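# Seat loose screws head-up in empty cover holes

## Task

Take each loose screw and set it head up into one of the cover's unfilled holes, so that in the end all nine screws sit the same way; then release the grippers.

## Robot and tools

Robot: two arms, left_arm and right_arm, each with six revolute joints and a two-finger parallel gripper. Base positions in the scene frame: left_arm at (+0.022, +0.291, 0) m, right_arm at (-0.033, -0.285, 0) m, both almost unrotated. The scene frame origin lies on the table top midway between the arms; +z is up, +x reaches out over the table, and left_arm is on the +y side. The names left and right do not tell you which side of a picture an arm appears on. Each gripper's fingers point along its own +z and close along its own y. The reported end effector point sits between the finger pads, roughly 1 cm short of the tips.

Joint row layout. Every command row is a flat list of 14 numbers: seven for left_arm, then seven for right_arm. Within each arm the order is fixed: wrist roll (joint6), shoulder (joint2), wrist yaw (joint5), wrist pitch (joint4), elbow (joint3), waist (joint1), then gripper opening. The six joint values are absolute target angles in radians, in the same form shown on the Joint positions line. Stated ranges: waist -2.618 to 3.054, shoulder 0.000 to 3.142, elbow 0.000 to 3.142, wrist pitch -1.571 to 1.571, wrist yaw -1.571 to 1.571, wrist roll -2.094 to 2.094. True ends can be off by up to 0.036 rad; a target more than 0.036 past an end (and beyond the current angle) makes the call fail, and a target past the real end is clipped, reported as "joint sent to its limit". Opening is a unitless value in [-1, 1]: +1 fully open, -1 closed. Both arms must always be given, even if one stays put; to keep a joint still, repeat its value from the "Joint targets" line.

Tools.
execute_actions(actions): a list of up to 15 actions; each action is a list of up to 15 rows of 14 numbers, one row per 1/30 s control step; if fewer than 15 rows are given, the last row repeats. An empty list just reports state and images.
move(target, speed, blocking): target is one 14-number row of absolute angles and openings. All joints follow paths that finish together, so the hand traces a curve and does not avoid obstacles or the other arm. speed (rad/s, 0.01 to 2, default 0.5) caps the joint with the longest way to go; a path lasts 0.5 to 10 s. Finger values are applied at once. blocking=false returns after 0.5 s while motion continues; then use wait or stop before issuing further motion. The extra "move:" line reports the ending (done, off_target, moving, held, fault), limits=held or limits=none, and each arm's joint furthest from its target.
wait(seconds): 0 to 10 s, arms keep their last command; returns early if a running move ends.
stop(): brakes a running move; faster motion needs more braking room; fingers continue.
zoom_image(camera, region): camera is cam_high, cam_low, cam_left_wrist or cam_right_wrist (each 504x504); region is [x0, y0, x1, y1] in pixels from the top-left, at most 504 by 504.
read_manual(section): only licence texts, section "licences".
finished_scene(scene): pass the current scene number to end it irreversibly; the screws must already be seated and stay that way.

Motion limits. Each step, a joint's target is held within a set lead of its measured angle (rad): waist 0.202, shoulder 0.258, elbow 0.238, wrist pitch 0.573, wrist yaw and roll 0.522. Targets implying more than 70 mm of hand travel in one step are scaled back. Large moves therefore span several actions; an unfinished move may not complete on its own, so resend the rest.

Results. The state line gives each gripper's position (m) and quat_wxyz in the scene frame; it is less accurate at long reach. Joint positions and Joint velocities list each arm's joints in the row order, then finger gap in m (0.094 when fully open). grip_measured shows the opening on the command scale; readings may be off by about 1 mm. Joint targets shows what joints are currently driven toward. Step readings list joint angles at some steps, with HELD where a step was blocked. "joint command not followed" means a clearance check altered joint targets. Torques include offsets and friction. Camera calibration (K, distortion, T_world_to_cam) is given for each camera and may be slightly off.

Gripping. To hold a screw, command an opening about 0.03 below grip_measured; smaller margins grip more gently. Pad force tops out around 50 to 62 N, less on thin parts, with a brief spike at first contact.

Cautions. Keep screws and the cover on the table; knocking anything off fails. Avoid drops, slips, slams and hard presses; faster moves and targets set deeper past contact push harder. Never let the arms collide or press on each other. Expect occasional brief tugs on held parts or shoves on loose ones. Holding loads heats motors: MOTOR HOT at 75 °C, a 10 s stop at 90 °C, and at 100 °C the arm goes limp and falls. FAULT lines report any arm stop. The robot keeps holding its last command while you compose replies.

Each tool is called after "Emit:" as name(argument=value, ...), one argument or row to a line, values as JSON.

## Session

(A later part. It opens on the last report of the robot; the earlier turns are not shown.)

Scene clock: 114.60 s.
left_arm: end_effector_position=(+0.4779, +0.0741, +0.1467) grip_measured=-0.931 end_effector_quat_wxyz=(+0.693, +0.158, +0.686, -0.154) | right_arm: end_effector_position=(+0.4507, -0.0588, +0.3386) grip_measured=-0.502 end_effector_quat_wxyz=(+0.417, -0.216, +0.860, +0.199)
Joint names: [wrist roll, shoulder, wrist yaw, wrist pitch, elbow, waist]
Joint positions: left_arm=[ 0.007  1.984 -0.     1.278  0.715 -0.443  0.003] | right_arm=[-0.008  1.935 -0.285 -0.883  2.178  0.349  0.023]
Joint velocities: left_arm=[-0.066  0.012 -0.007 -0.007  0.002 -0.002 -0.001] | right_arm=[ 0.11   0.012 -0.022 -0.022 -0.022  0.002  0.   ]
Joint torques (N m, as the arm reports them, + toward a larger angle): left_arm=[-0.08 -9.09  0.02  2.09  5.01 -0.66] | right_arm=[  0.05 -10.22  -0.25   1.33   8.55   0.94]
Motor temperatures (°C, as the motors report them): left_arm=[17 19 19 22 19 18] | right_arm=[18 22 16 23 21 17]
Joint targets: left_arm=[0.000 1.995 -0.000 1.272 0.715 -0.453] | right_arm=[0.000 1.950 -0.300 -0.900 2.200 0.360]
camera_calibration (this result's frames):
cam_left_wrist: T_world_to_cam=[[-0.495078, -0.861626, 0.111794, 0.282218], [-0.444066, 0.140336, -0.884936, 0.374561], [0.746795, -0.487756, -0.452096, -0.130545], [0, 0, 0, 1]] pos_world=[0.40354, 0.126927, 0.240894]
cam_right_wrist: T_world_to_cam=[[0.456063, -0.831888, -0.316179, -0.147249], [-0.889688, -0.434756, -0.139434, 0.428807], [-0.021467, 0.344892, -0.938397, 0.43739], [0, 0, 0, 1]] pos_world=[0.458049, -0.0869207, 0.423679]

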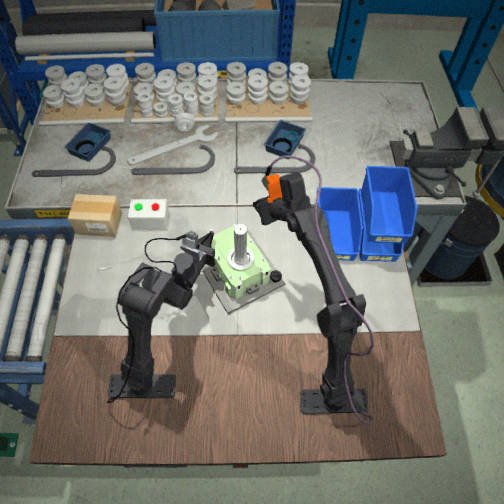

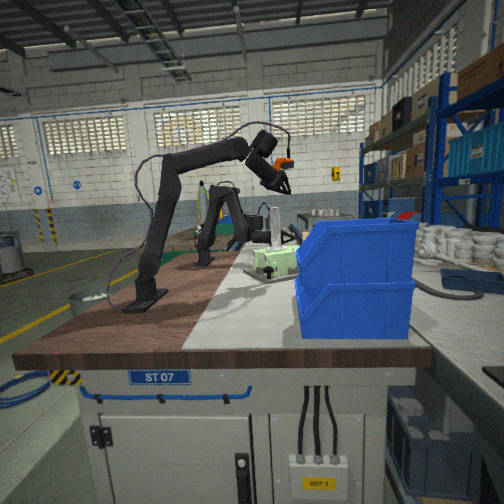

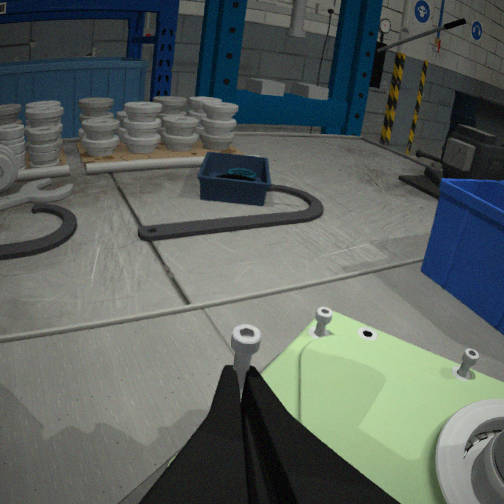

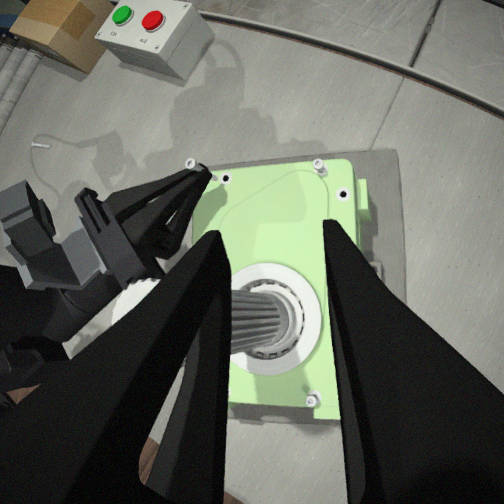

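Emit:
execute_actions(
  actions=[
    [[0,1.995,0,1.268,0.75,-0.462,-0.95,0,1.95,-0.3,-0.9,2.2,0.36,-0.5]],
    [[0,2.003,0,1.265,0.75,-0.462,-0.95,0,1.95,-0.3,-0.9,2.2,0.36,-0.5]],
  ],
)

Emit:
zoom_image(
  camera="cam_right_wrist",
  region=[150,130,270,230],
)

Scene clock: 117.43 s.
left_arm: end_effector_position=(+0.4785, +0.0685, +0.1520) grip_measured=-0.931 end_effector_quat_wxyz=(+0.697, +0.160, +0.680, -0.159) | right_arm: end_effector_position=(+0.4507, -0.0588, +0.3386) grip_measured=-0.502 end_effector_quat_wxyz=(+0.417, -0.216, +0.860, +0.199)
Joint names: [wrist roll, shoulder, wrist yaw, wrist pitch, elbow, waist]
Joint positions: left_arm=[ 0.007  1.984 -0.     1.278  0.73  -0.453  0.003] | right_arm=[-0.008  1.935 -0.285 -0.883  2.178  0.349  0.023]
Joint velocities: left_arm=[-0.051 -0.012 -0.022  0.051  0.012  0.022  0.002] | right_arm=[ 0.037 -0.017  0.095 -0.007  0.002 -0.002 -0.001]
Joint torques (N m, as the arm reports them, + toward a larger angle): left_arm=[-0.1  -8.46  0.03  2.02  6.58 -0.61] | right_arm=[  0.05 -10.23  -0.25   1.33   8.55   0.99]
Motor temperatures (°C, as the motors report them): left_arm=[17 19 19 23 19 18] | right_arm=[18 22 16 23 21 17]
Joint targets: left_arm=[0.000 2.003 -0.000 1.265 0.750 -0.462] | right_arm=[-0.000 1.950 -0.300 -0.900 2.200 0.360]
Step readings (joint positions; steps 1 to 15: 1st action; 16 to 30: 2nd action):
0: left_arm=[0.007 1.984 -0.000 1.278 0.715 -0.443] | right_arm=[-0.008 1.935 -0.285 -0.883 2.178 0.349]
1: left_arm=[0.007 1.984 -0.000 1.278 0.717 -0.444] | right_arm=[-0.008 1.935 -0.285 -0.883 2.178 0.349]
2: left_arm=[0.007 1.984 -0.000 1.278 0.720 -0.446] | right_arm=[-0.008 1.935 -0.285 -0.883 2.178 0.349]
4: left_arm=[0.007 1.984 -0.000 1.278 0.726 -0.449] | right_arm=[-0.008 1.935 -0.285 -0.883 2.178 0.349]
8: left_arm=[0.007 1.984 -0.000 1.278 0.730 -0.453] | right_arm=[-0.008 1.935 -0.285 -0.883 2.178 0.349]
15: left_arm=[0.007 1.984 -0.000 1.278 0.730 -0.453] | right_arm=[-0.008 1.935 -0.285 -0.883 2.178 0.349]
16: left_arm=[0.007 1.984 -0.000 1.278 0.730 -0.453] | right_arm=[-0.008 1.935 -0.285 -0.883 2.178 0.349]
17: left_arm=[0.007 1.984 -0.000 1.278 0.730 -0.453] | right_arm=[-0.008 1.935 -0.285 -0.883 2.178 0.349]
19: left_arm=[0.007 1.984 -0.000 1.278 0.730 -0.453] | right_arm=[-0.008 1.935 -0.285 -0.883 2.178 0.349]
23: left_arm=[0.007 1.984 -0.000 1.278 0.730 -0.453] | right_arm=[-0.008 1.935 -0.285 -0.883 2.178 0.349]
30: Joint positions above
camera_calibration (this result's frames):
cam_left_wrist: T_world_to_cam=[[-0.504684, -0.856176, 0.110714, 0.28143], [-0.431445, 0.139057, -0.891357, 0.375394], [0.747763, -0.497621, -0.439573, -0.133008], [0, 0, 0, 1]] pos_world=[0.403453, 0.122565, 0.244985]
cam_right_wrist: T_world_to_cam=[[0.456063, -0.831888, -0.316179, -0.147249], [-0.889688, -0.434756, -0.139434, 0.428807], [-0.021467, 0.344892, -0.938397, 0.43739], [0, 0, 0, 1]] pos_world=[0.458049, -0.0869207, 0.423679]

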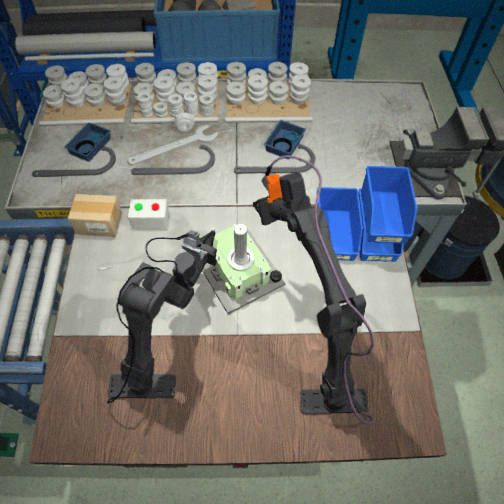

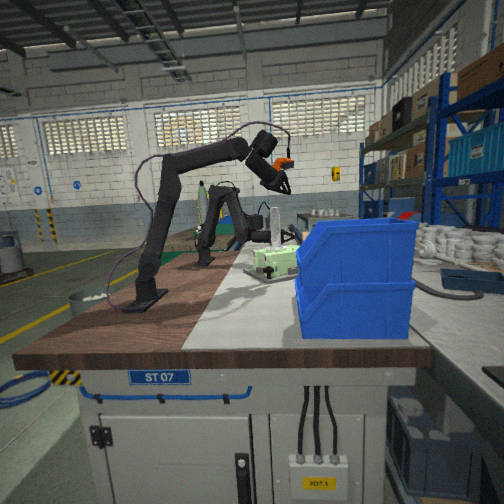

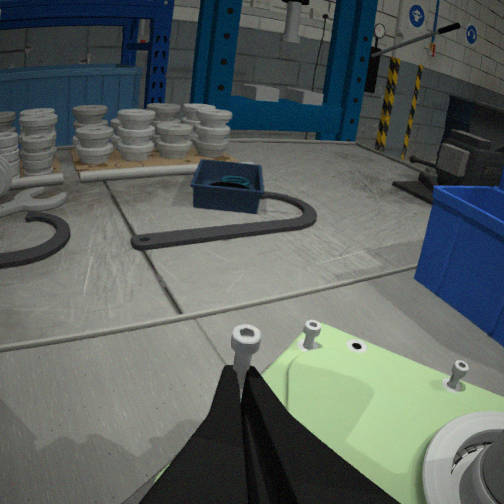

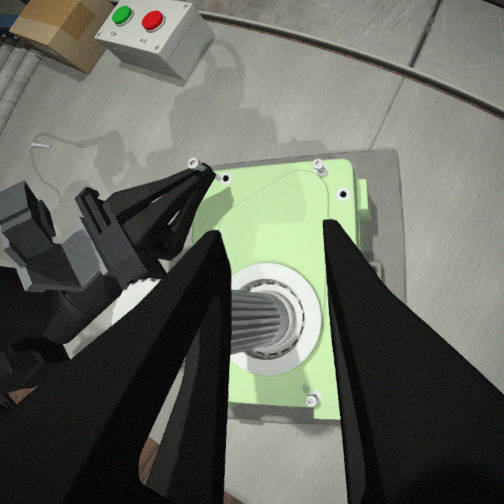

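Region (150, 130, 270, 230) of cam_right_wrist's 504x504 image, scaled by 4.200, with more detail than that image has.

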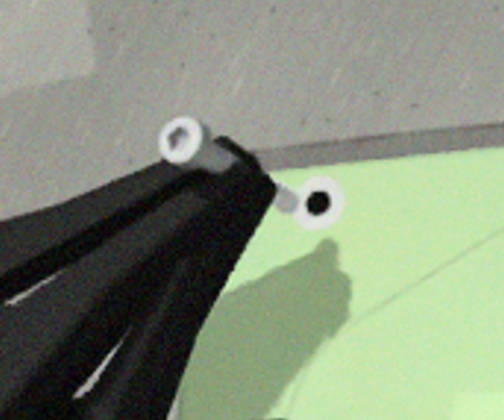

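Emit:
execute_actions(
  actions=[
    [[0,2.012,0,1.265,0.735,-0.46,-0.95,0,1.95,-0.3,-0.9,2.2,0.36,-0.5]],
  ],
)

Emit:
zoom_image(
  camera="cam_right_wrist",
  region=[150,130,270,230],
)

Scene clock: 118.87 s.
left_arm: end_effector_position=(+0.4789, +0.0683, +0.1448) grip_measured=-0.931 end_effector_quat_wxyz=(+0.693, +0.161, +0.685, -0.158) | right_arm: end_effector_position=(+0.4507, -0.0588, +0.3386) grip_measured=-0.502 end_effector_quat_wxyz=(+0.417, -0.216, +0.860, +0.199)
Joint names: [wrist roll, shoulder, wrist yaw, wrist pitch, elbow, waist]
Joint positions: left_arm=[ 0.007  2.    -0.     1.279  0.73  -0.453  0.003] | right_arm=[-0.008  1.935 -0.285 -0.883  2.178  0.349  0.023]
Joint velocities: left_arm=[ 0.022 -0.007  0.007 -0.022 -0.007 -0.002 -0.001] | right_arm=[ 0.022 -0.012  0.051 -0.007 -0.012 -0.002  0.001]
Joint torques (N m, as the arm reports them, + toward a larger angle): left_arm=[-0.07 -9.13  0.01  2.01  5.32 -0.49] | right_arm=[  0.03 -10.25  -0.23   1.33   8.54   0.94]
Motor temperatures (°C, as the motors report them): left_arm=[17 19 19 23 19 18] | right_arm=[18 22 16 23 21 17]
Joint targets: left_arm=[-0.000 2.012 0.000 1.265 0.735 -0.460] | right_arm=[-0.000 1.950 -0.300 -0.900 2.200 0.360]
Step readings (joint positions):
0: left_arm=[0.007 1.984 -0.000 1.278 0.730 -0.453] | right_arm=[-0.008 1.935 -0.285 -0.883 2.178 0.349]
1: left_arm=[0.007 1.985 -0.000 1.278 0.730 -0.453] | right_arm=[-0.008 1.935 -0.285 -0.883 2.178 0.349]
2: left_arm=[0.007 1.987 -0.000 1.279 0.730 -0.453] | right_arm=[-0.008 1.935 -0.285 -0.883 2.178 0.349]
4: left_arm=[0.007 1.994 -0.000 1.279 0.730 -0.453] | right_arm=[-0.008 1.935 -0.285 -0.883 2.178 0.349]
8: left_arm=[0.007 2.000 -0.000 1.279 0.730 -0.453] | right_arm=[-0.008 1.935 -0.285 -0.883 2.178 0.349]
15: Joint positions above
camera_calibration (this result's frames):
cam_left_wrist: T_world_to_cam=[[-0.503273, -0.856865, 0.111794, 0.281484], [-0.442707, 0.144564, -0.884936, 0.37322], [0.74211, -0.494856, -0.452096, -0.132272], [0, 0, 0, 1]] pos_world=[0.405051, 0.121784, 0.239008]
cam_right_wrist: T_world_to_cam=[[0.456063, -0.831888, -0.316179, -0.147249], [-0.889688, -0.434756, -0.139434, 0.428807], [-0.021467, 0.344892, -0.938397, 0.43739], [0, 0, 0, 1]] pos_world=[0.458049, -0.0869207, 0.423679]

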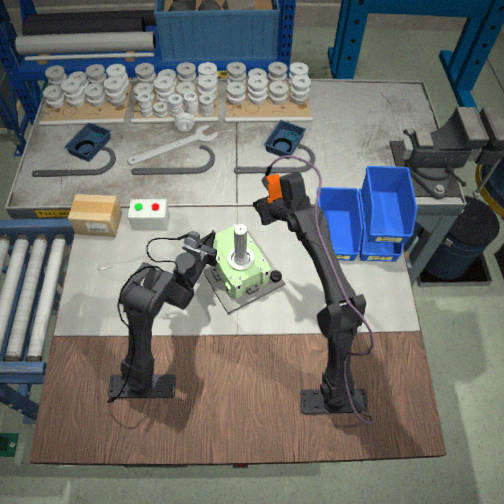

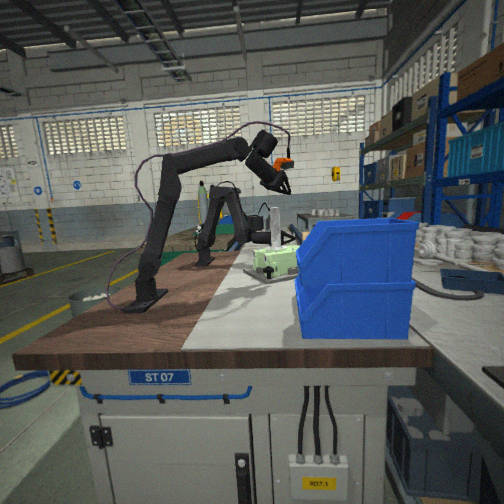

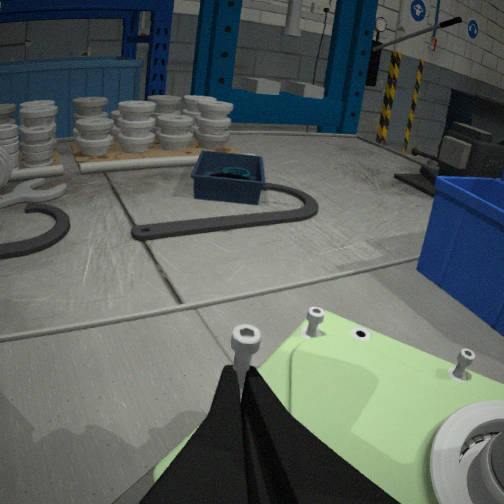

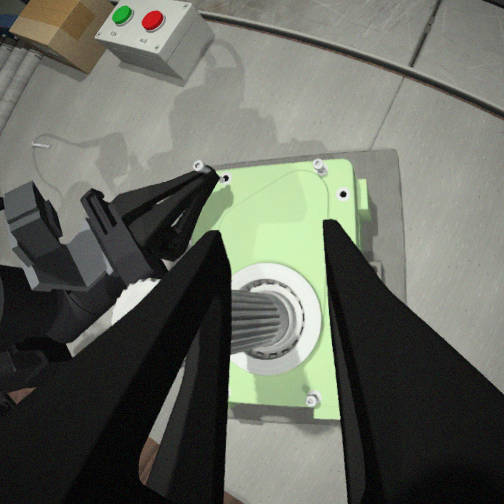

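Region (150, 130, 270, 230) of cam_right_wrist's 504x504 image, scaled by 4.200, with more detail than that image has.

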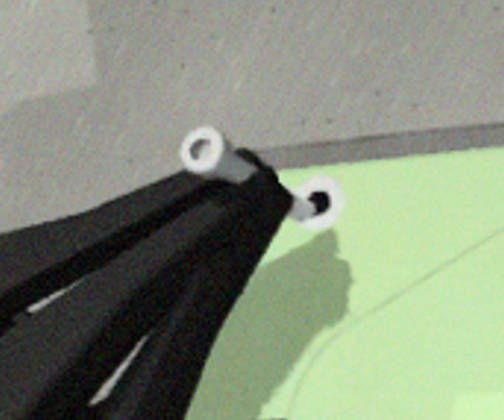

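Emit:
execute_actions(
  actions=[
    [[0,2.012,-0.016,1.265,0.756,-0.455,-0.95,0,1.95,-0.3,-0.9,2.2,0.36,-0.5]],
  ],
)

Emit:
zoom_image(
  camera="cam_right_wrist",
  region=[150,130,270,230],
)

Scene clock: 120.97 s.
left_arm: end_effector_position=(+0.4795, +0.0696, +0.1448) grip_measured=-0.931 end_effector_quat_wxyz=(+0.693, +0.158, +0.686, -0.155) | right_arm: end_effector_position=(+0.4507, -0.0588, +0.3386) grip_measured=-0.502 end_effector_quat_wxyz=(+0.417, -0.216, +0.860, +0.199)
Joint names: [wrist roll, shoulder, wrist yaw, wrist pitch, elbow, waist]
Joint positions: left_arm=[ 0.007  2.    -0.009  1.279  0.73  -0.453  0.003] | right_arm=[-0.008  1.935 -0.285 -0.883  2.178  0.349  0.023]
Joint velocities: left_arm=[ 0.037 -0.012 -0.037 -0.051 -0.017  0.002 -0.001] | right_arm=[-0.022 -0.012 -0.081  0.007 -0.002 -0.027 -0.001]
Joint torques (N m, as the arm reports them, + toward a larger angle): left_arm=[-0.1  -9.3  -0.07  2.02  6.98 -0.25] | right_arm=[  0.05 -10.26  -0.24   1.34   8.54   0.93]
Motor temperatures (°C, as the motors report them): left_arm=[17 19 19 23 19 18] | right_arm=[18 22 16 23 21 17]
Joint targets: left_arm=[0.000 2.012 -0.016 1.265 0.756 -0.455] | right_arm=[0.000 1.950 -0.300 -0.900 2.200 0.360]
Step readings (joint positions):
0: left_arm=[0.007 2.000 -0.000 1.279 0.730 -0.453] | right_arm=[-0.008 1.935 -0.285 -0.883 2.178 0.349]
1: left_arm=[0.007 2.000 -0.001 1.279 0.730 -0.453] | right_arm=[-0.008 1.935 -0.285 -0.883 2.178 0.349]
2: left_arm=[0.007 2.000 -0.003 1.279 0.730 -0.453] | right_arm=[-0.008 1.935 -0.285 -0.883 2.178 0.349]
4: left_arm=[0.007 2.000 -0.005 1.279 0.730 -0.453] | right_arm=[-0.008 1.935 -0.285 -0.883 2.178 0.349]
8: left_arm=[0.007 2.000 -0.007 1.279 0.730 -0.453] | right_arm=[-0.008 1.935 -0.285 -0.883 2.178 0.349]
15: Joint positions above
camera_calibration (this result's frames):
cam_left_wrist: T_world_to_cam=[[-0.496061, -0.861051, 0.11187, 0.279787], [-0.443934, 0.140783, -0.884931, 0.374165], [0.746221, -0.488642, -0.452087, -0.134495], [0, 0, 0, 1]] pos_world=[0.405259, 0.122515, 0.239007]
cam_right_wrist: T_world_to_cam=[[0.456063, -0.831888, -0.316179, -0.147249], [-0.889688, -0.434756, -0.139434, 0.428807], [-0.021467, 0.344892, -0.938397, 0.43739], [0, 0, 0, 1]] pos_world=[0.458049, -0.0869207, 0.423679]

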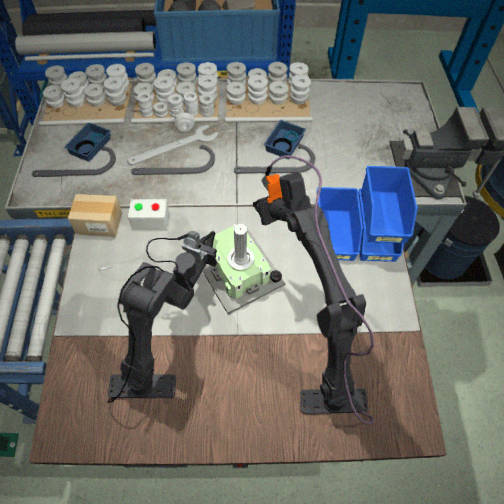

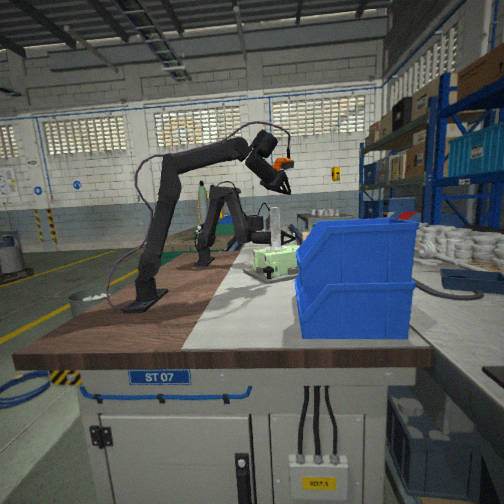

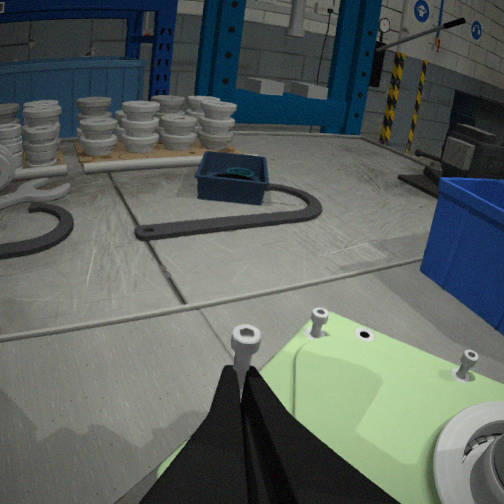

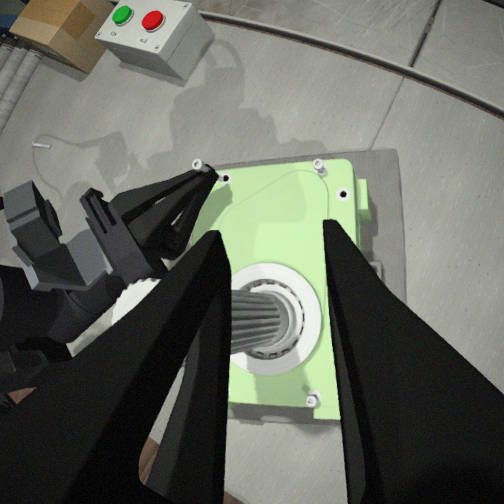

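Region (150, 130, 270, 230) of cam_right_wrist's 504x504 image, scaled by 4.200, with more detail than that image has.

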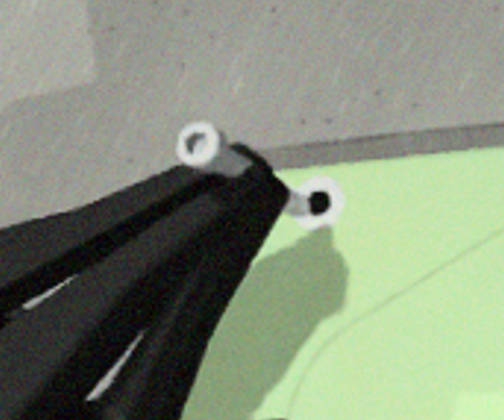

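Emit:
execute_actions(
  actions=[
    [[0,2.012,-0.016,1.265,0.763,-0.455,-0.95,0,1.95,-0.3,-0.9,2.2,0.36,-0.5]],
    [[0,2.026,-0.016,1.265,0.75,-0.455,-0.95,0,1.95,-0.3,-0.9,2.2,0.36,-0.5]],
  ],
)

Emit:
zoom_image(
  camera="cam_right_wrist",
  region=[150,130,270,230],
)

Scene clock: 122.87 s.
left_arm: end_effector_position=(+0.4824, +0.0683, +0.1430) grip_measured=-0.931 end_effector_quat_wxyz=(+0.693, +0.158, +0.686, -0.155) | right_arm: end_effector_position=(+0.4507, -0.0588, +0.3386) grip_measured=-0.502 end_effector_quat_wxyz=(+0.417, -0.216, +0.860, +0.199)
Joint names: [wrist roll, shoulder, wrist yaw, wrist pitch, elbow, waist]
Joint positions: left_arm=[ 0.007  2.013 -0.009  1.279  0.743 -0.453  0.003] | right_arm=[-0.008  1.935 -0.285 -0.883  2.178  0.349  0.023]
Joint velocities: left_arm=[ 0.022  0.007 -0.081  0.022 -0.002 -0.012 -0.   ] | right_arm=[-0.051 -0.012 -0.066  0.037 -0.002  0.002 -0.001]
Joint torques (N m, as the arm reports them, + toward a larger angle): left_arm=[-0.07 -9.21 -0.01  1.97  5.57 -0.27] | right_arm=[  0.05 -10.25  -0.24   1.33   8.52   0.93]
Motor temperatures (°C, as the motors report them): left_arm=[17 19 19 23 19 18] | right_arm=[18 22 16 23 21 17]
Joint targets: left_arm=[0.000 2.026 -0.016 1.265 0.750 -0.455] | right_arm=[0.000 1.950 -0.300 -0.900 2.200 0.360]
Step readings (joint positions; steps 1 to 15: 1st action; 16 to 30: 2nd action):
0: left_arm=[0.007 2.000 -0.009 1.279 0.730 -0.453] | right_arm=[-0.008 1.935 -0.285 -0.883 2.178 0.349]
1: left_arm=[0.007 2.000 -0.009 1.279 0.731 -0.453] | right_arm=[-0.008 1.935 -0.285 -0.883 2.178 0.349]
2: left_arm=[0.007 2.000 -0.009 1.278 0.733 -0.453] | right_arm=[-0.008 1.935 -0.285 -0.883 2.178 0.349]
4: left_arm=[0.007 2.000 -0.009 1.278 0.740 -0.453] | right_arm=[-0.008 1.935 -0.285 -0.883 2.178 0.349]
8: left_arm=[0.007 2.000 -0.009 1.278 0.743 -0.453] | right_arm=[-0.008 1.935 -0.285 -0.883 2.178 0.349]
15: left_arm=[0.007 2.000 -0.009 1.278 0.743 -0.453] | right_arm=[-0.008 1.935 -0.285 -0.883 2.178 0.349]
16: left_arm=[0.007 2.001 -0.009 1.279 0.743 -0.453] | right_arm=[-0.008 1.935 -0.285 -0.883 2.178 0.349]
17: left_arm=[0.007 2.003 -0.009 1.279 0.743 -0.453] | right_arm=[-0.008 1.935 -0.285 -0.883 2.178 0.349]
19: left_arm=[0.007 2.008 -0.009 1.279 0.743 -0.453] | right_arm=[-0.008 1.935 -0.285 -0.883 2.178 0.349]
23: left_arm=[0.007 2.013 -0.009 1.279 0.743 -0.453] | right_arm=[-0.008 1.935 -0.285 -0.883 2.178 0.349]
30: Joint positions above
camera_calibration (this result's frames):
cam_left_wrist: T_world_to_cam=[[-0.495655, -0.861277, 0.111925, 0.280081], [-0.444596, 0.140907, -0.884579, 0.374259], [0.746097, -0.488208, -0.452762, -0.137946], [0, 0, 0, 1]] pos_world=[0.408139, 0.121145, 0.237257]
cam_right_wrist: T_world_to_cam=[[0.456063, -0.831888, -0.316179, -0.147249], [-0.889688, -0.434756, -0.139434, 0.428807], [-0.021467, 0.344892, -0.938397, 0.43739], [0, 0, 0, 1]] pos_world=[0.458049, -0.0869207, 0.423679]

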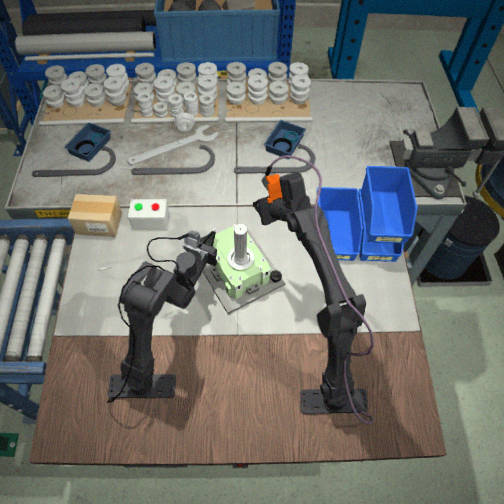

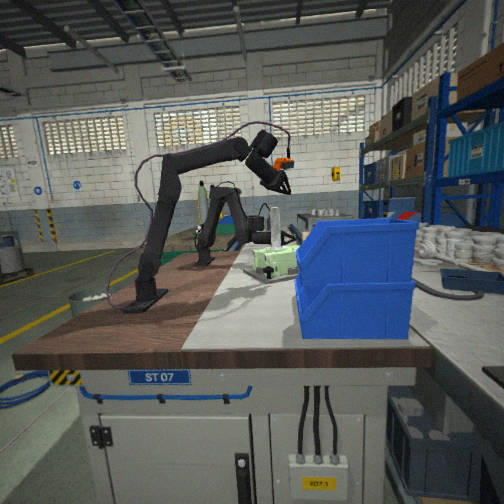

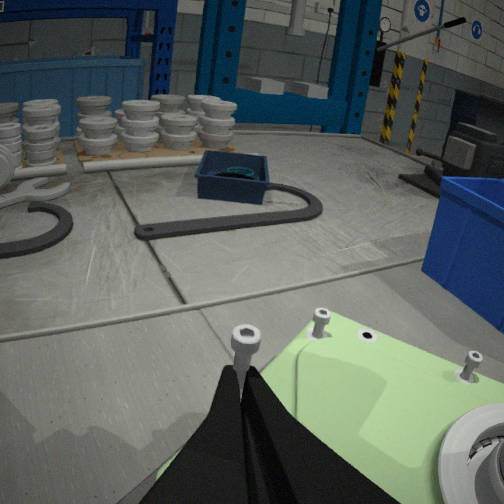

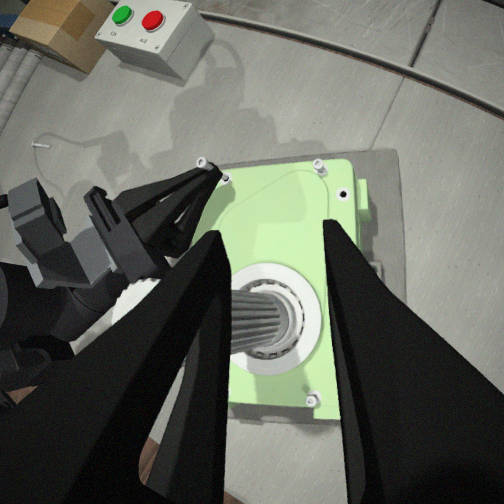

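Region (150, 130, 270, 230) of cam_right_wrist's 504x504 image, scaled by 4.200, with more detail than that image has.

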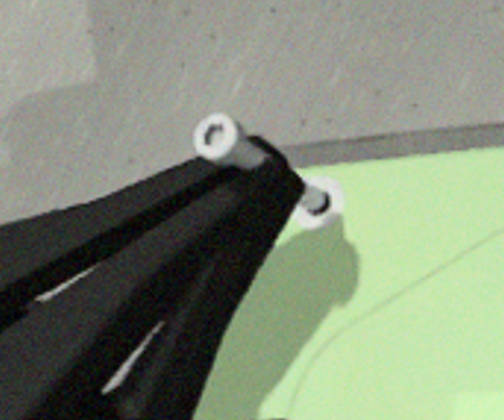

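Looks aligned; descend.

Emit:
execute_actions(
  actions=[
    [[0,2.04,-0.016,1.27,0.745,-0.455,-0.95,0,1.95,-0.3,-0.9,2.2,0.36,-0.5]],
  ],
)

Emit:
zoom_image(
  camera="cam_right_wrist",
  region=[150,130,270,230],
)

Scene clock: 124.33 s.
left_arm: end_effector_position=(+0.4826, +0.0685, +0.1419) grip_measured=-0.931 end_effector_quat_wxyz=(+0.694, +0.157, +0.686, -0.155) | right_arm: end_effector_position=(+0.4507, -0.0588, +0.3386) grip_measured=-0.502 end_effector_quat_wxyz=(+0.417, -0.216, +0.860, +0.199)
Joint names: [wrist roll, shoulder, wrist yaw, wrist pitch, elbow, waist]
Joint positions: left_arm=[ 0.006  2.02  -0.01   1.288  0.743 -0.453  0.003] | right_arm=[-0.008  1.935 -0.285 -0.883  2.178  0.349  0.023]
Joint velocities: left_arm=[ 0.037 -0.017 -0.037  0.022 -0.007  0.017 -0.001] | right_arm=[ 0.007 -0.002  0.007 -0.007  0.017  0.002 -0.   ]
Joint torques (N m, as the arm reports them, + toward a larger angle): left_arm=[-0.05 -8.64 -0.07  1.97  5.23 -0.05] | right_arm=[  0.04 -10.18  -0.24   1.33   8.56   0.91]
Motor temperatures (°C, as the motors report them): left_arm=[17 19 19 23 19 18] | right_arm=[18 22 16 23 21 17]
Joint targets: left_arm=[-0.000 2.040 -0.016 1.270 0.745 -0.455] | right_arm=[-0.000 1.950 -0.300 -0.900 2.200 0.360]
Step readings (joint positions):
0: left_arm=[0.007 2.013 -0.009 1.279 0.743 -0.453] | right_arm=[-0.008 1.935 -0.285 -0.883 2.178 0.349]
1: left_arm=[0.007 2.014 -0.009 1.280 0.743 -0.453] | right_arm=[-0.008 1.935 -0.285 -0.883 2.178 0.349]
2: left_arm=[0.007 2.016 -0.009 1.281 0.743 -0.453] | right_arm=[-0.008 1.935 -0.285 -0.883 2.178 0.349]
4: left_arm=[0.006 2.019 -0.010 1.286 0.743 -0.453] | right_arm=[-0.008 1.935 -0.285 -0.883 2.178 0.349]
8: left_arm=[0.006 2.020 -0.010 1.288 0.743 -0.453] | right_arm=[-0.008 1.935 -0.285 -0.883 2.178 0.349]
15: Joint positions above
camera_calibration (this result's frames):
cam_left_wrist: T_world_to_cam=[[-0.49454, -0.861838, 0.112543, 0.279884], [-0.443285, 0.138722, -0.885582, 0.373108], [0.747615, -0.487845, -0.450643, -0.139546], [0, 0, 0, 1]] pos_world=[0.408134, 0.121379, 0.236033]
cam_right_wrist: T_world_to_cam=[[0.456063, -0.831888, -0.316179, -0.147249], [-0.889688, -0.434756, -0.139434, 0.428807], [-0.021467, 0.344892, -0.938397, 0.43739], [0, 0, 0, 1]] pos_world=[0.458049, -0.0869207, 0.423679]

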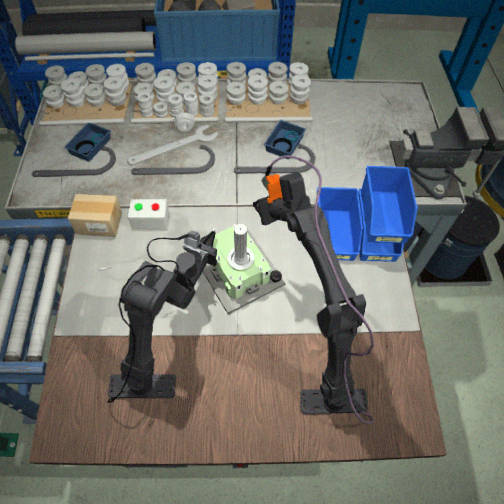

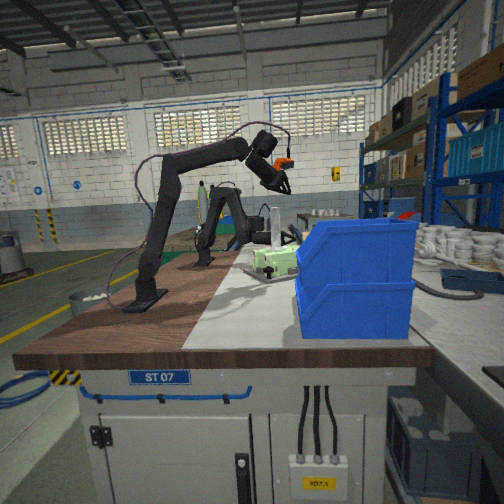

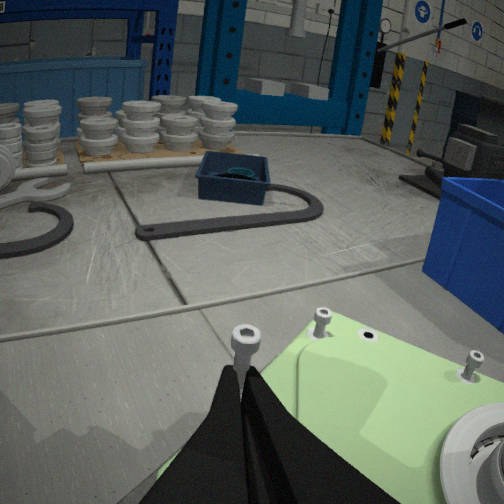

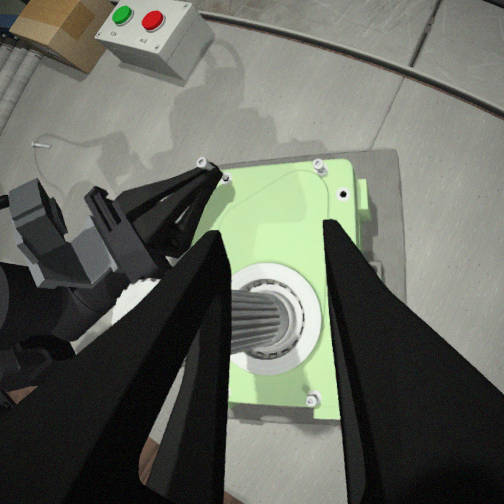

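Region (150, 130, 270, 230) of cam_right_wrist's 504x504 image, scaled by 4.200, with more detail than that image has.

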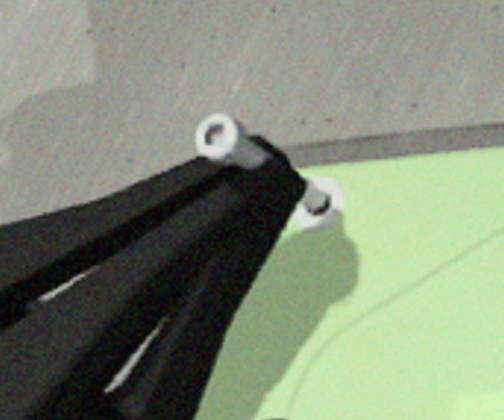

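Emit:
execute_actions(
  actions=[
    [[0,2.03,0.006,1.275,0.745,-0.455,-0.95,0,1.95,-0.3,-0.9,2.2,0.36,-0.5]],
    [[0,2.04,0.006,1.26,0.745,-0.455,-0.95,0,1.95,-0.3,-0.9,2.2,0.36,-0.5]],
  ],
)

Emit:
zoom_image(
  camera="cam_right_wrist",
  region=[190,150,250,200],
)

Scene clock: 126.43 s.
left_arm: end_effector_position=(+0.4823, +0.0679, +0.1422) grip_measured=-0.931 end_effector_quat_wxyz=(+0.694, +0.158, +0.685, -0.156) | right_arm: end_effector_position=(+0.4507, -0.0588, +0.3386) grip_measured=-0.502 end_effector_quat_wxyz=(+0.417, -0.216, +0.860, +0.199)
Joint names: [wrist roll, shoulder, wrist yaw, wrist pitch, elbow, waist]
Joint positions: left_arm=[ 0.006  2.02  -0.007  1.289  0.743 -0.453  0.003] | right_arm=[-0.008  1.935 -0.285 -0.883  2.178  0.349  0.023]
Joint velocities: left_arm=[ 0.007 -0.002 -0.022 -0.11  -0.002 -0.002  0.   ] | right_arm=[-0.022  0.002 -0.051  0.051 -0.002 -0.002 -0.   ]
Joint torques (N m, as the arm reports them, + toward a larger angle): left_arm=[-0.04 -8.9   0.18  1.89  5.22 -0.22] | right_arm=[  0.04 -10.25  -0.25   1.34   8.51   0.98]
Motor temperatures (°C, as the motors report them): left_arm=[17 19 19 23 19 18] | right_arm=[18 22 16 23 21 17]
Joint targets: left_arm=[0.000 2.040 0.006 1.260 0.745 -0.455] | right_arm=[0.000 1.950 -0.300 -0.900 2.200 0.360]
Step readings (joint positions; steps 1 to 15: 1st action; 16 to 30: 2nd action):
0: left_arm=[0.006 2.020 -0.010 1.288 0.743 -0.453] | right_arm=[-0.008 1.935 -0.285 -0.883 2.178 0.349]
1: left_arm=[0.006 2.020 -0.010 1.288 0.743 -0.453] | right_arm=[-0.008 1.935 -0.285 -0.883 2.178 0.349]
2: left_arm=[0.006 2.020 -0.009 1.289 0.743 -0.453] | right_arm=[-0.008 1.935 -0.285 -0.883 2.178 0.349]
4: left_arm=[0.006 2.020 -0.008 1.289 0.743 -0.453] | right_arm=[-0.008 1.935 -0.285 -0.883 2.178 0.349]
8: left_arm=[0.006 2.020 -0.007 1.289 0.743 -0.453] | right_arm=[-0.008 1.935 -0.285 -0.883 2.178 0.349]
15: left_arm=[0.006 2.020 -0.007 1.289 0.743 -0.453] | right_arm=[-0.008 1.935 -0.285 -0.883 2.178 0.349]
16: left_arm=[0.006 2.020 -0.007 1.289 0.743 -0.453] | right_arm=[-0.008 1.935 -0.285 -0.883 2.178 0.349]
17: left_arm=[0.006 2.020 -0.007 1.289 0.743 -0.453] | right_arm=[-0.008 1.935 -0.285 -0.883 2.178 0.349]
19: left_arm=[0.006 2.020 -0.007 1.289 0.743 -0.453] | right_arm=[-0.008 1.935 -0.285 -0.883 2.178 0.349]
23: left_arm=[0.006 2.020 -0.007 1.289 0.743 -0.453] | right_arm=[-0.008 1.935 -0.285 -0.883 2.178 0.349]
30: Joint positions above
camera_calibration (this result's frames):
cam_left_wrist: T_world_to_cam=[[-0.497942, -0.859892, 0.112423, 0.280704], [-0.441826, 0.139999, -0.88611, 0.372598], [0.74622, -0.490903, -0.449634, -0.138758], [0, 0, 0, 1]] pos_world=[0.407942, 0.121095, 0.236215]
cam_right_wrist: T_world_to_cam=[[0.456063, -0.831888, -0.316179, -0.147249], [-0.889688, -0.434756, -0.139434, 0.428807], [-0.021467, 0.344892, -0.938397, 0.43739], [0, 0, 0, 1]] pos_world=[0.458049, -0.0869207, 0.423679]

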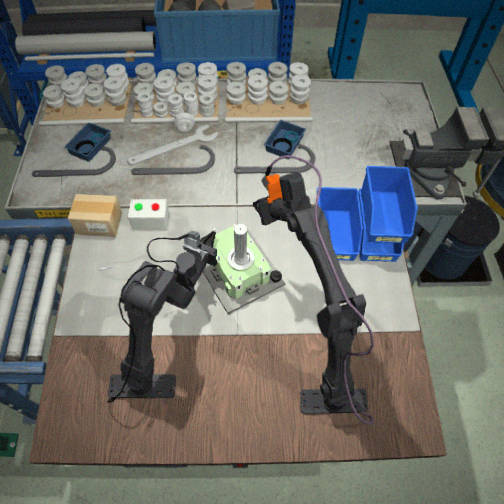

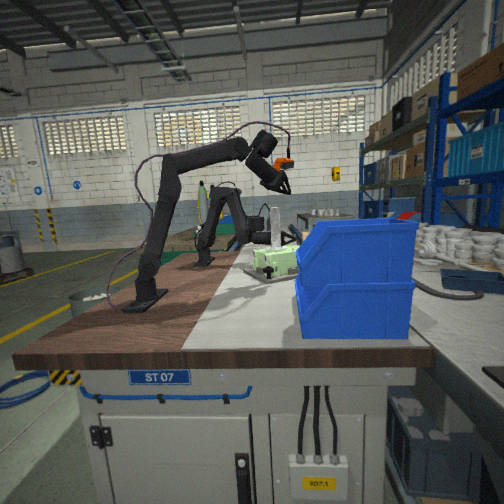

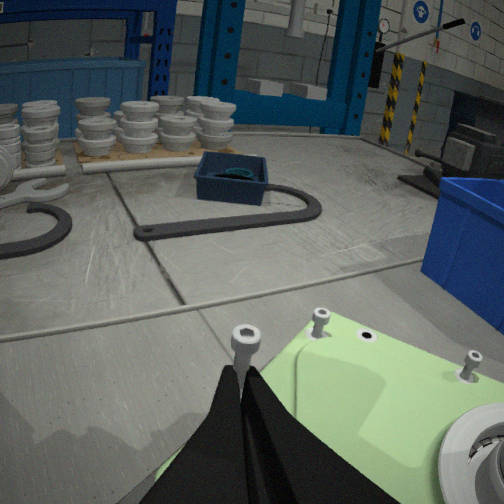

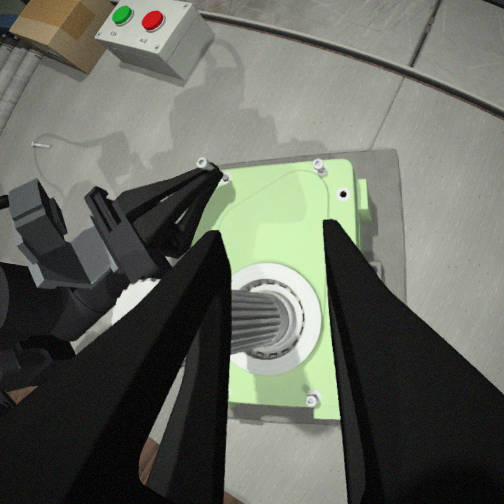

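Region (190, 150, 250, 200) of cam_right_wrist's 504x504 image, scaled by 8.400, with more detail than that image has.

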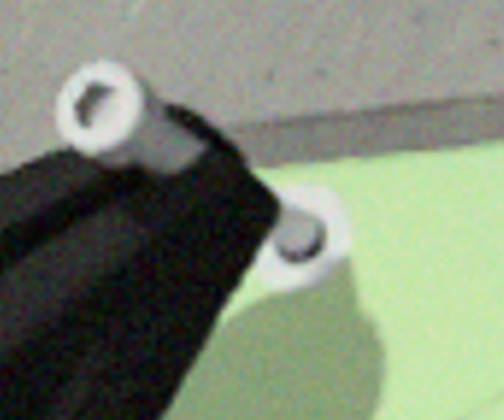

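Emit:
execute_actions(
  actions=[
    [[0,2.04,0.02,1.24,0.745,-0.455,-0.95,0,1.95,-0.3,-0.9,2.2,0.36,-0.5]],
    [[0,2.04,0.02,1.22,0.745,-0.455,-0.95,0,1.95,-0.3,-0.9,2.2,0.36,-0.5]],
  ],
)

Emit:
zoom_image(
  camera="cam_right_wrist",
  region=[190,150,250,200],
)

Scene clock: 128.63 s.
left_arm: end_effector_position=(+0.4821, +0.0674, +0.1416) grip_measured=-0.931 end_effector_quat_wxyz=(+0.693, +0.159, +0.686, -0.157) | right_arm: end_effector_position=(+0.4507, -0.0588, +0.3386) grip_measured=-0.502 end_effector_quat_wxyz=(+0.417, -0.216, +0.860, +0.199)
Joint names: [wrist roll, shoulder, wrist yaw, wrist pitch, elbow, waist]
Joint positions: left_arm=[ 0.006  2.02  -0.004  1.286  0.743 -0.453  0.003] | right_arm=[-0.008  1.935 -0.285 -0.883  2.178  0.349  0.023]
Joint velocities: left_arm=[-0.037 -0.007 -0.051 -0.066  0.002 -0.007 -0.   ] | right_arm=[-0.022  0.002 -0.022  0.007 -0.022 -0.007  0.   ]
Joint torques (N m, as the arm reports them, + toward a larger angle): left_arm=[-0.09 -8.62  0.28  1.43  5.29 -0.02] | right_arm=[  0.05 -10.25  -0.25   1.34   8.56   0.98]
Motor temperatures (°C, as the motors report them): left_arm=[17 19 19 23 18 18] | right_arm=[18 22 16 23 21 17]
Joint targets: left_arm=[0.000 2.040 0.020 1.220 0.745 -0.455] | right_arm=[0.000 1.950 -0.300 -0.900 2.200 0.360]
Step readings (joint positions; steps 1 to 15: 1st action; 16 to 30: 2nd action):
0: left_arm=[0.006 2.020 -0.007 1.289 0.743 -0.453] | right_arm=[-0.008 1.935 -0.285 -0.883 2.178 0.349]
1: left_arm=[0.006 2.020 -0.005 1.288 0.743 -0.453] | right_arm=[-0.008 1.935 -0.285 -0.883 2.178 0.349]
2: left_arm=[0.006 2.020 -0.004 1.288 0.743 -0.453] | right_arm=[-0.008 1.935 -0.285 -0.883 2.178 0.349]
4: left_arm=[0.006 2.020 -0.004 1.288 0.743 -0.453] | right_arm=[-0.008 1.935 -0.285 -0.883 2.178 0.349]
8: left_arm=[0.006 2.020 -0.004 1.288 0.743 -0.453] | right_arm=[-0.008 1.935 -0.285 -0.883 2.178 0.349]
15: left_arm=[0.006 2.020 -0.004 1.288 0.743 -0.453] | right_arm=[-0.008 1.935 -0.285 -0.883 2.178 0.349]
16: left_arm=[0.006 2.020 -0.004 1.287 0.743 -0.453] | right_arm=[-0.008 1.935 -0.285 -0.883 2.178 0.349]
17: left_arm=[0.006 2.020 -0.004 1.286 0.743 -0.453] | right_arm=[-0.008 1.935 -0.285 -0.883 2.178 0.349]
19: left_arm=[0.006 2.020 -0.004 1.286 0.743 -0.453] | right_arm=[-0.008 1.935 -0.285 -0.883 2.178 0.349]
23: left_arm=[0.006 2.020 -0.004 1.286 0.743 -0.453] | right_arm=[-0.008 1.935 -0.285 -0.883 2.178 0.349]
30: Joint positions above
camera_calibration (this result's frames):
cam_left_wrist: T_world_to_cam=[[-0.500296, -0.858504, 0.112581, 0.281259], [-0.443506, 0.142414, -0.884884, 0.372451], [0.743644, -0.492634, -0.452001, -0.137433], [0, 0, 0, 1]] pos_world=[0.408098, 0.120715, 0.235792]
cam_right_wrist: T_world_to_cam=[[0.456063, -0.831888, -0.316179, -0.147249], [-0.889688, -0.434756, -0.139434, 0.428807], [-0.021467, 0.344892, -0.938397, 0.43739], [0, 0, 0, 1]] pos_world=[0.458049, -0.0869207, 0.423679]

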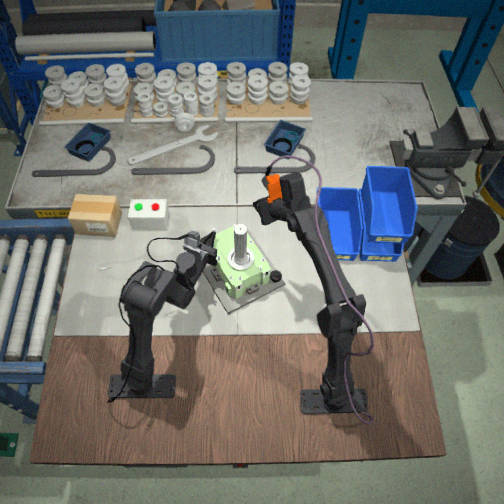

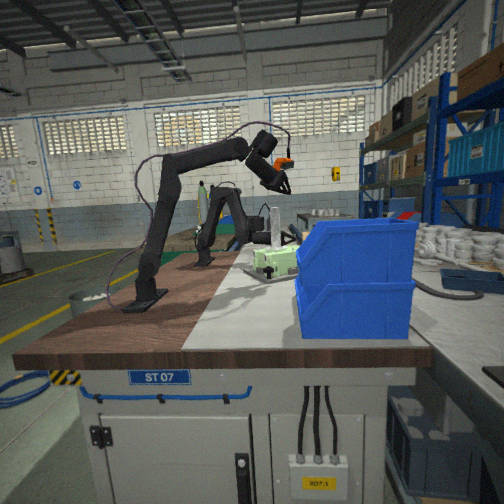

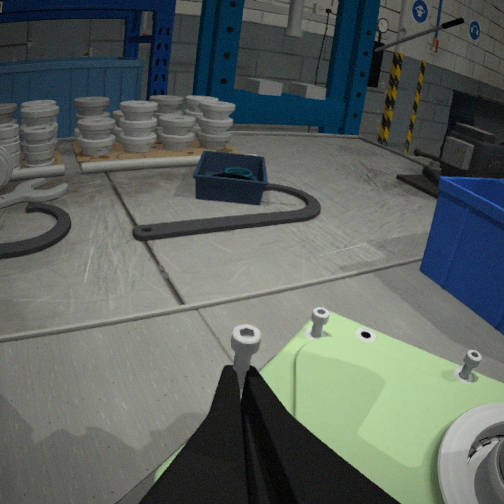

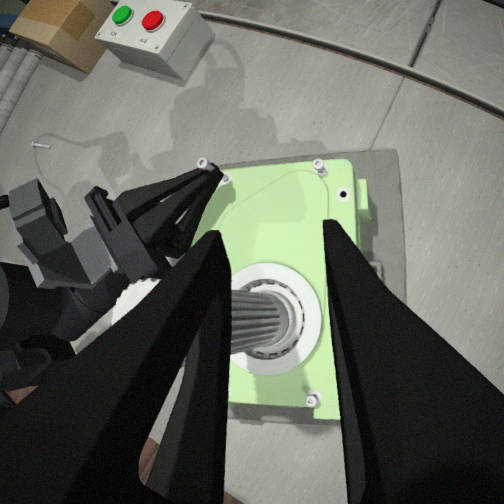

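Region (190, 150, 250, 200) of cam_right_wrist's 504x504 image, scaled by 8.400, with more detail than that image has.

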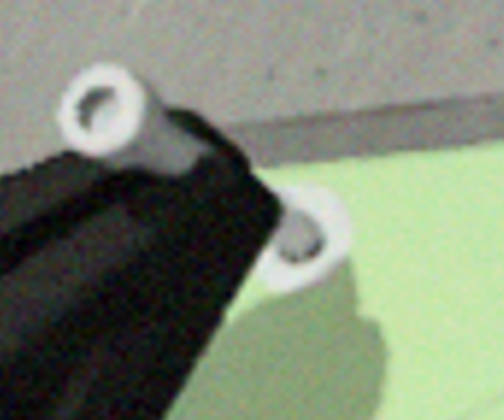

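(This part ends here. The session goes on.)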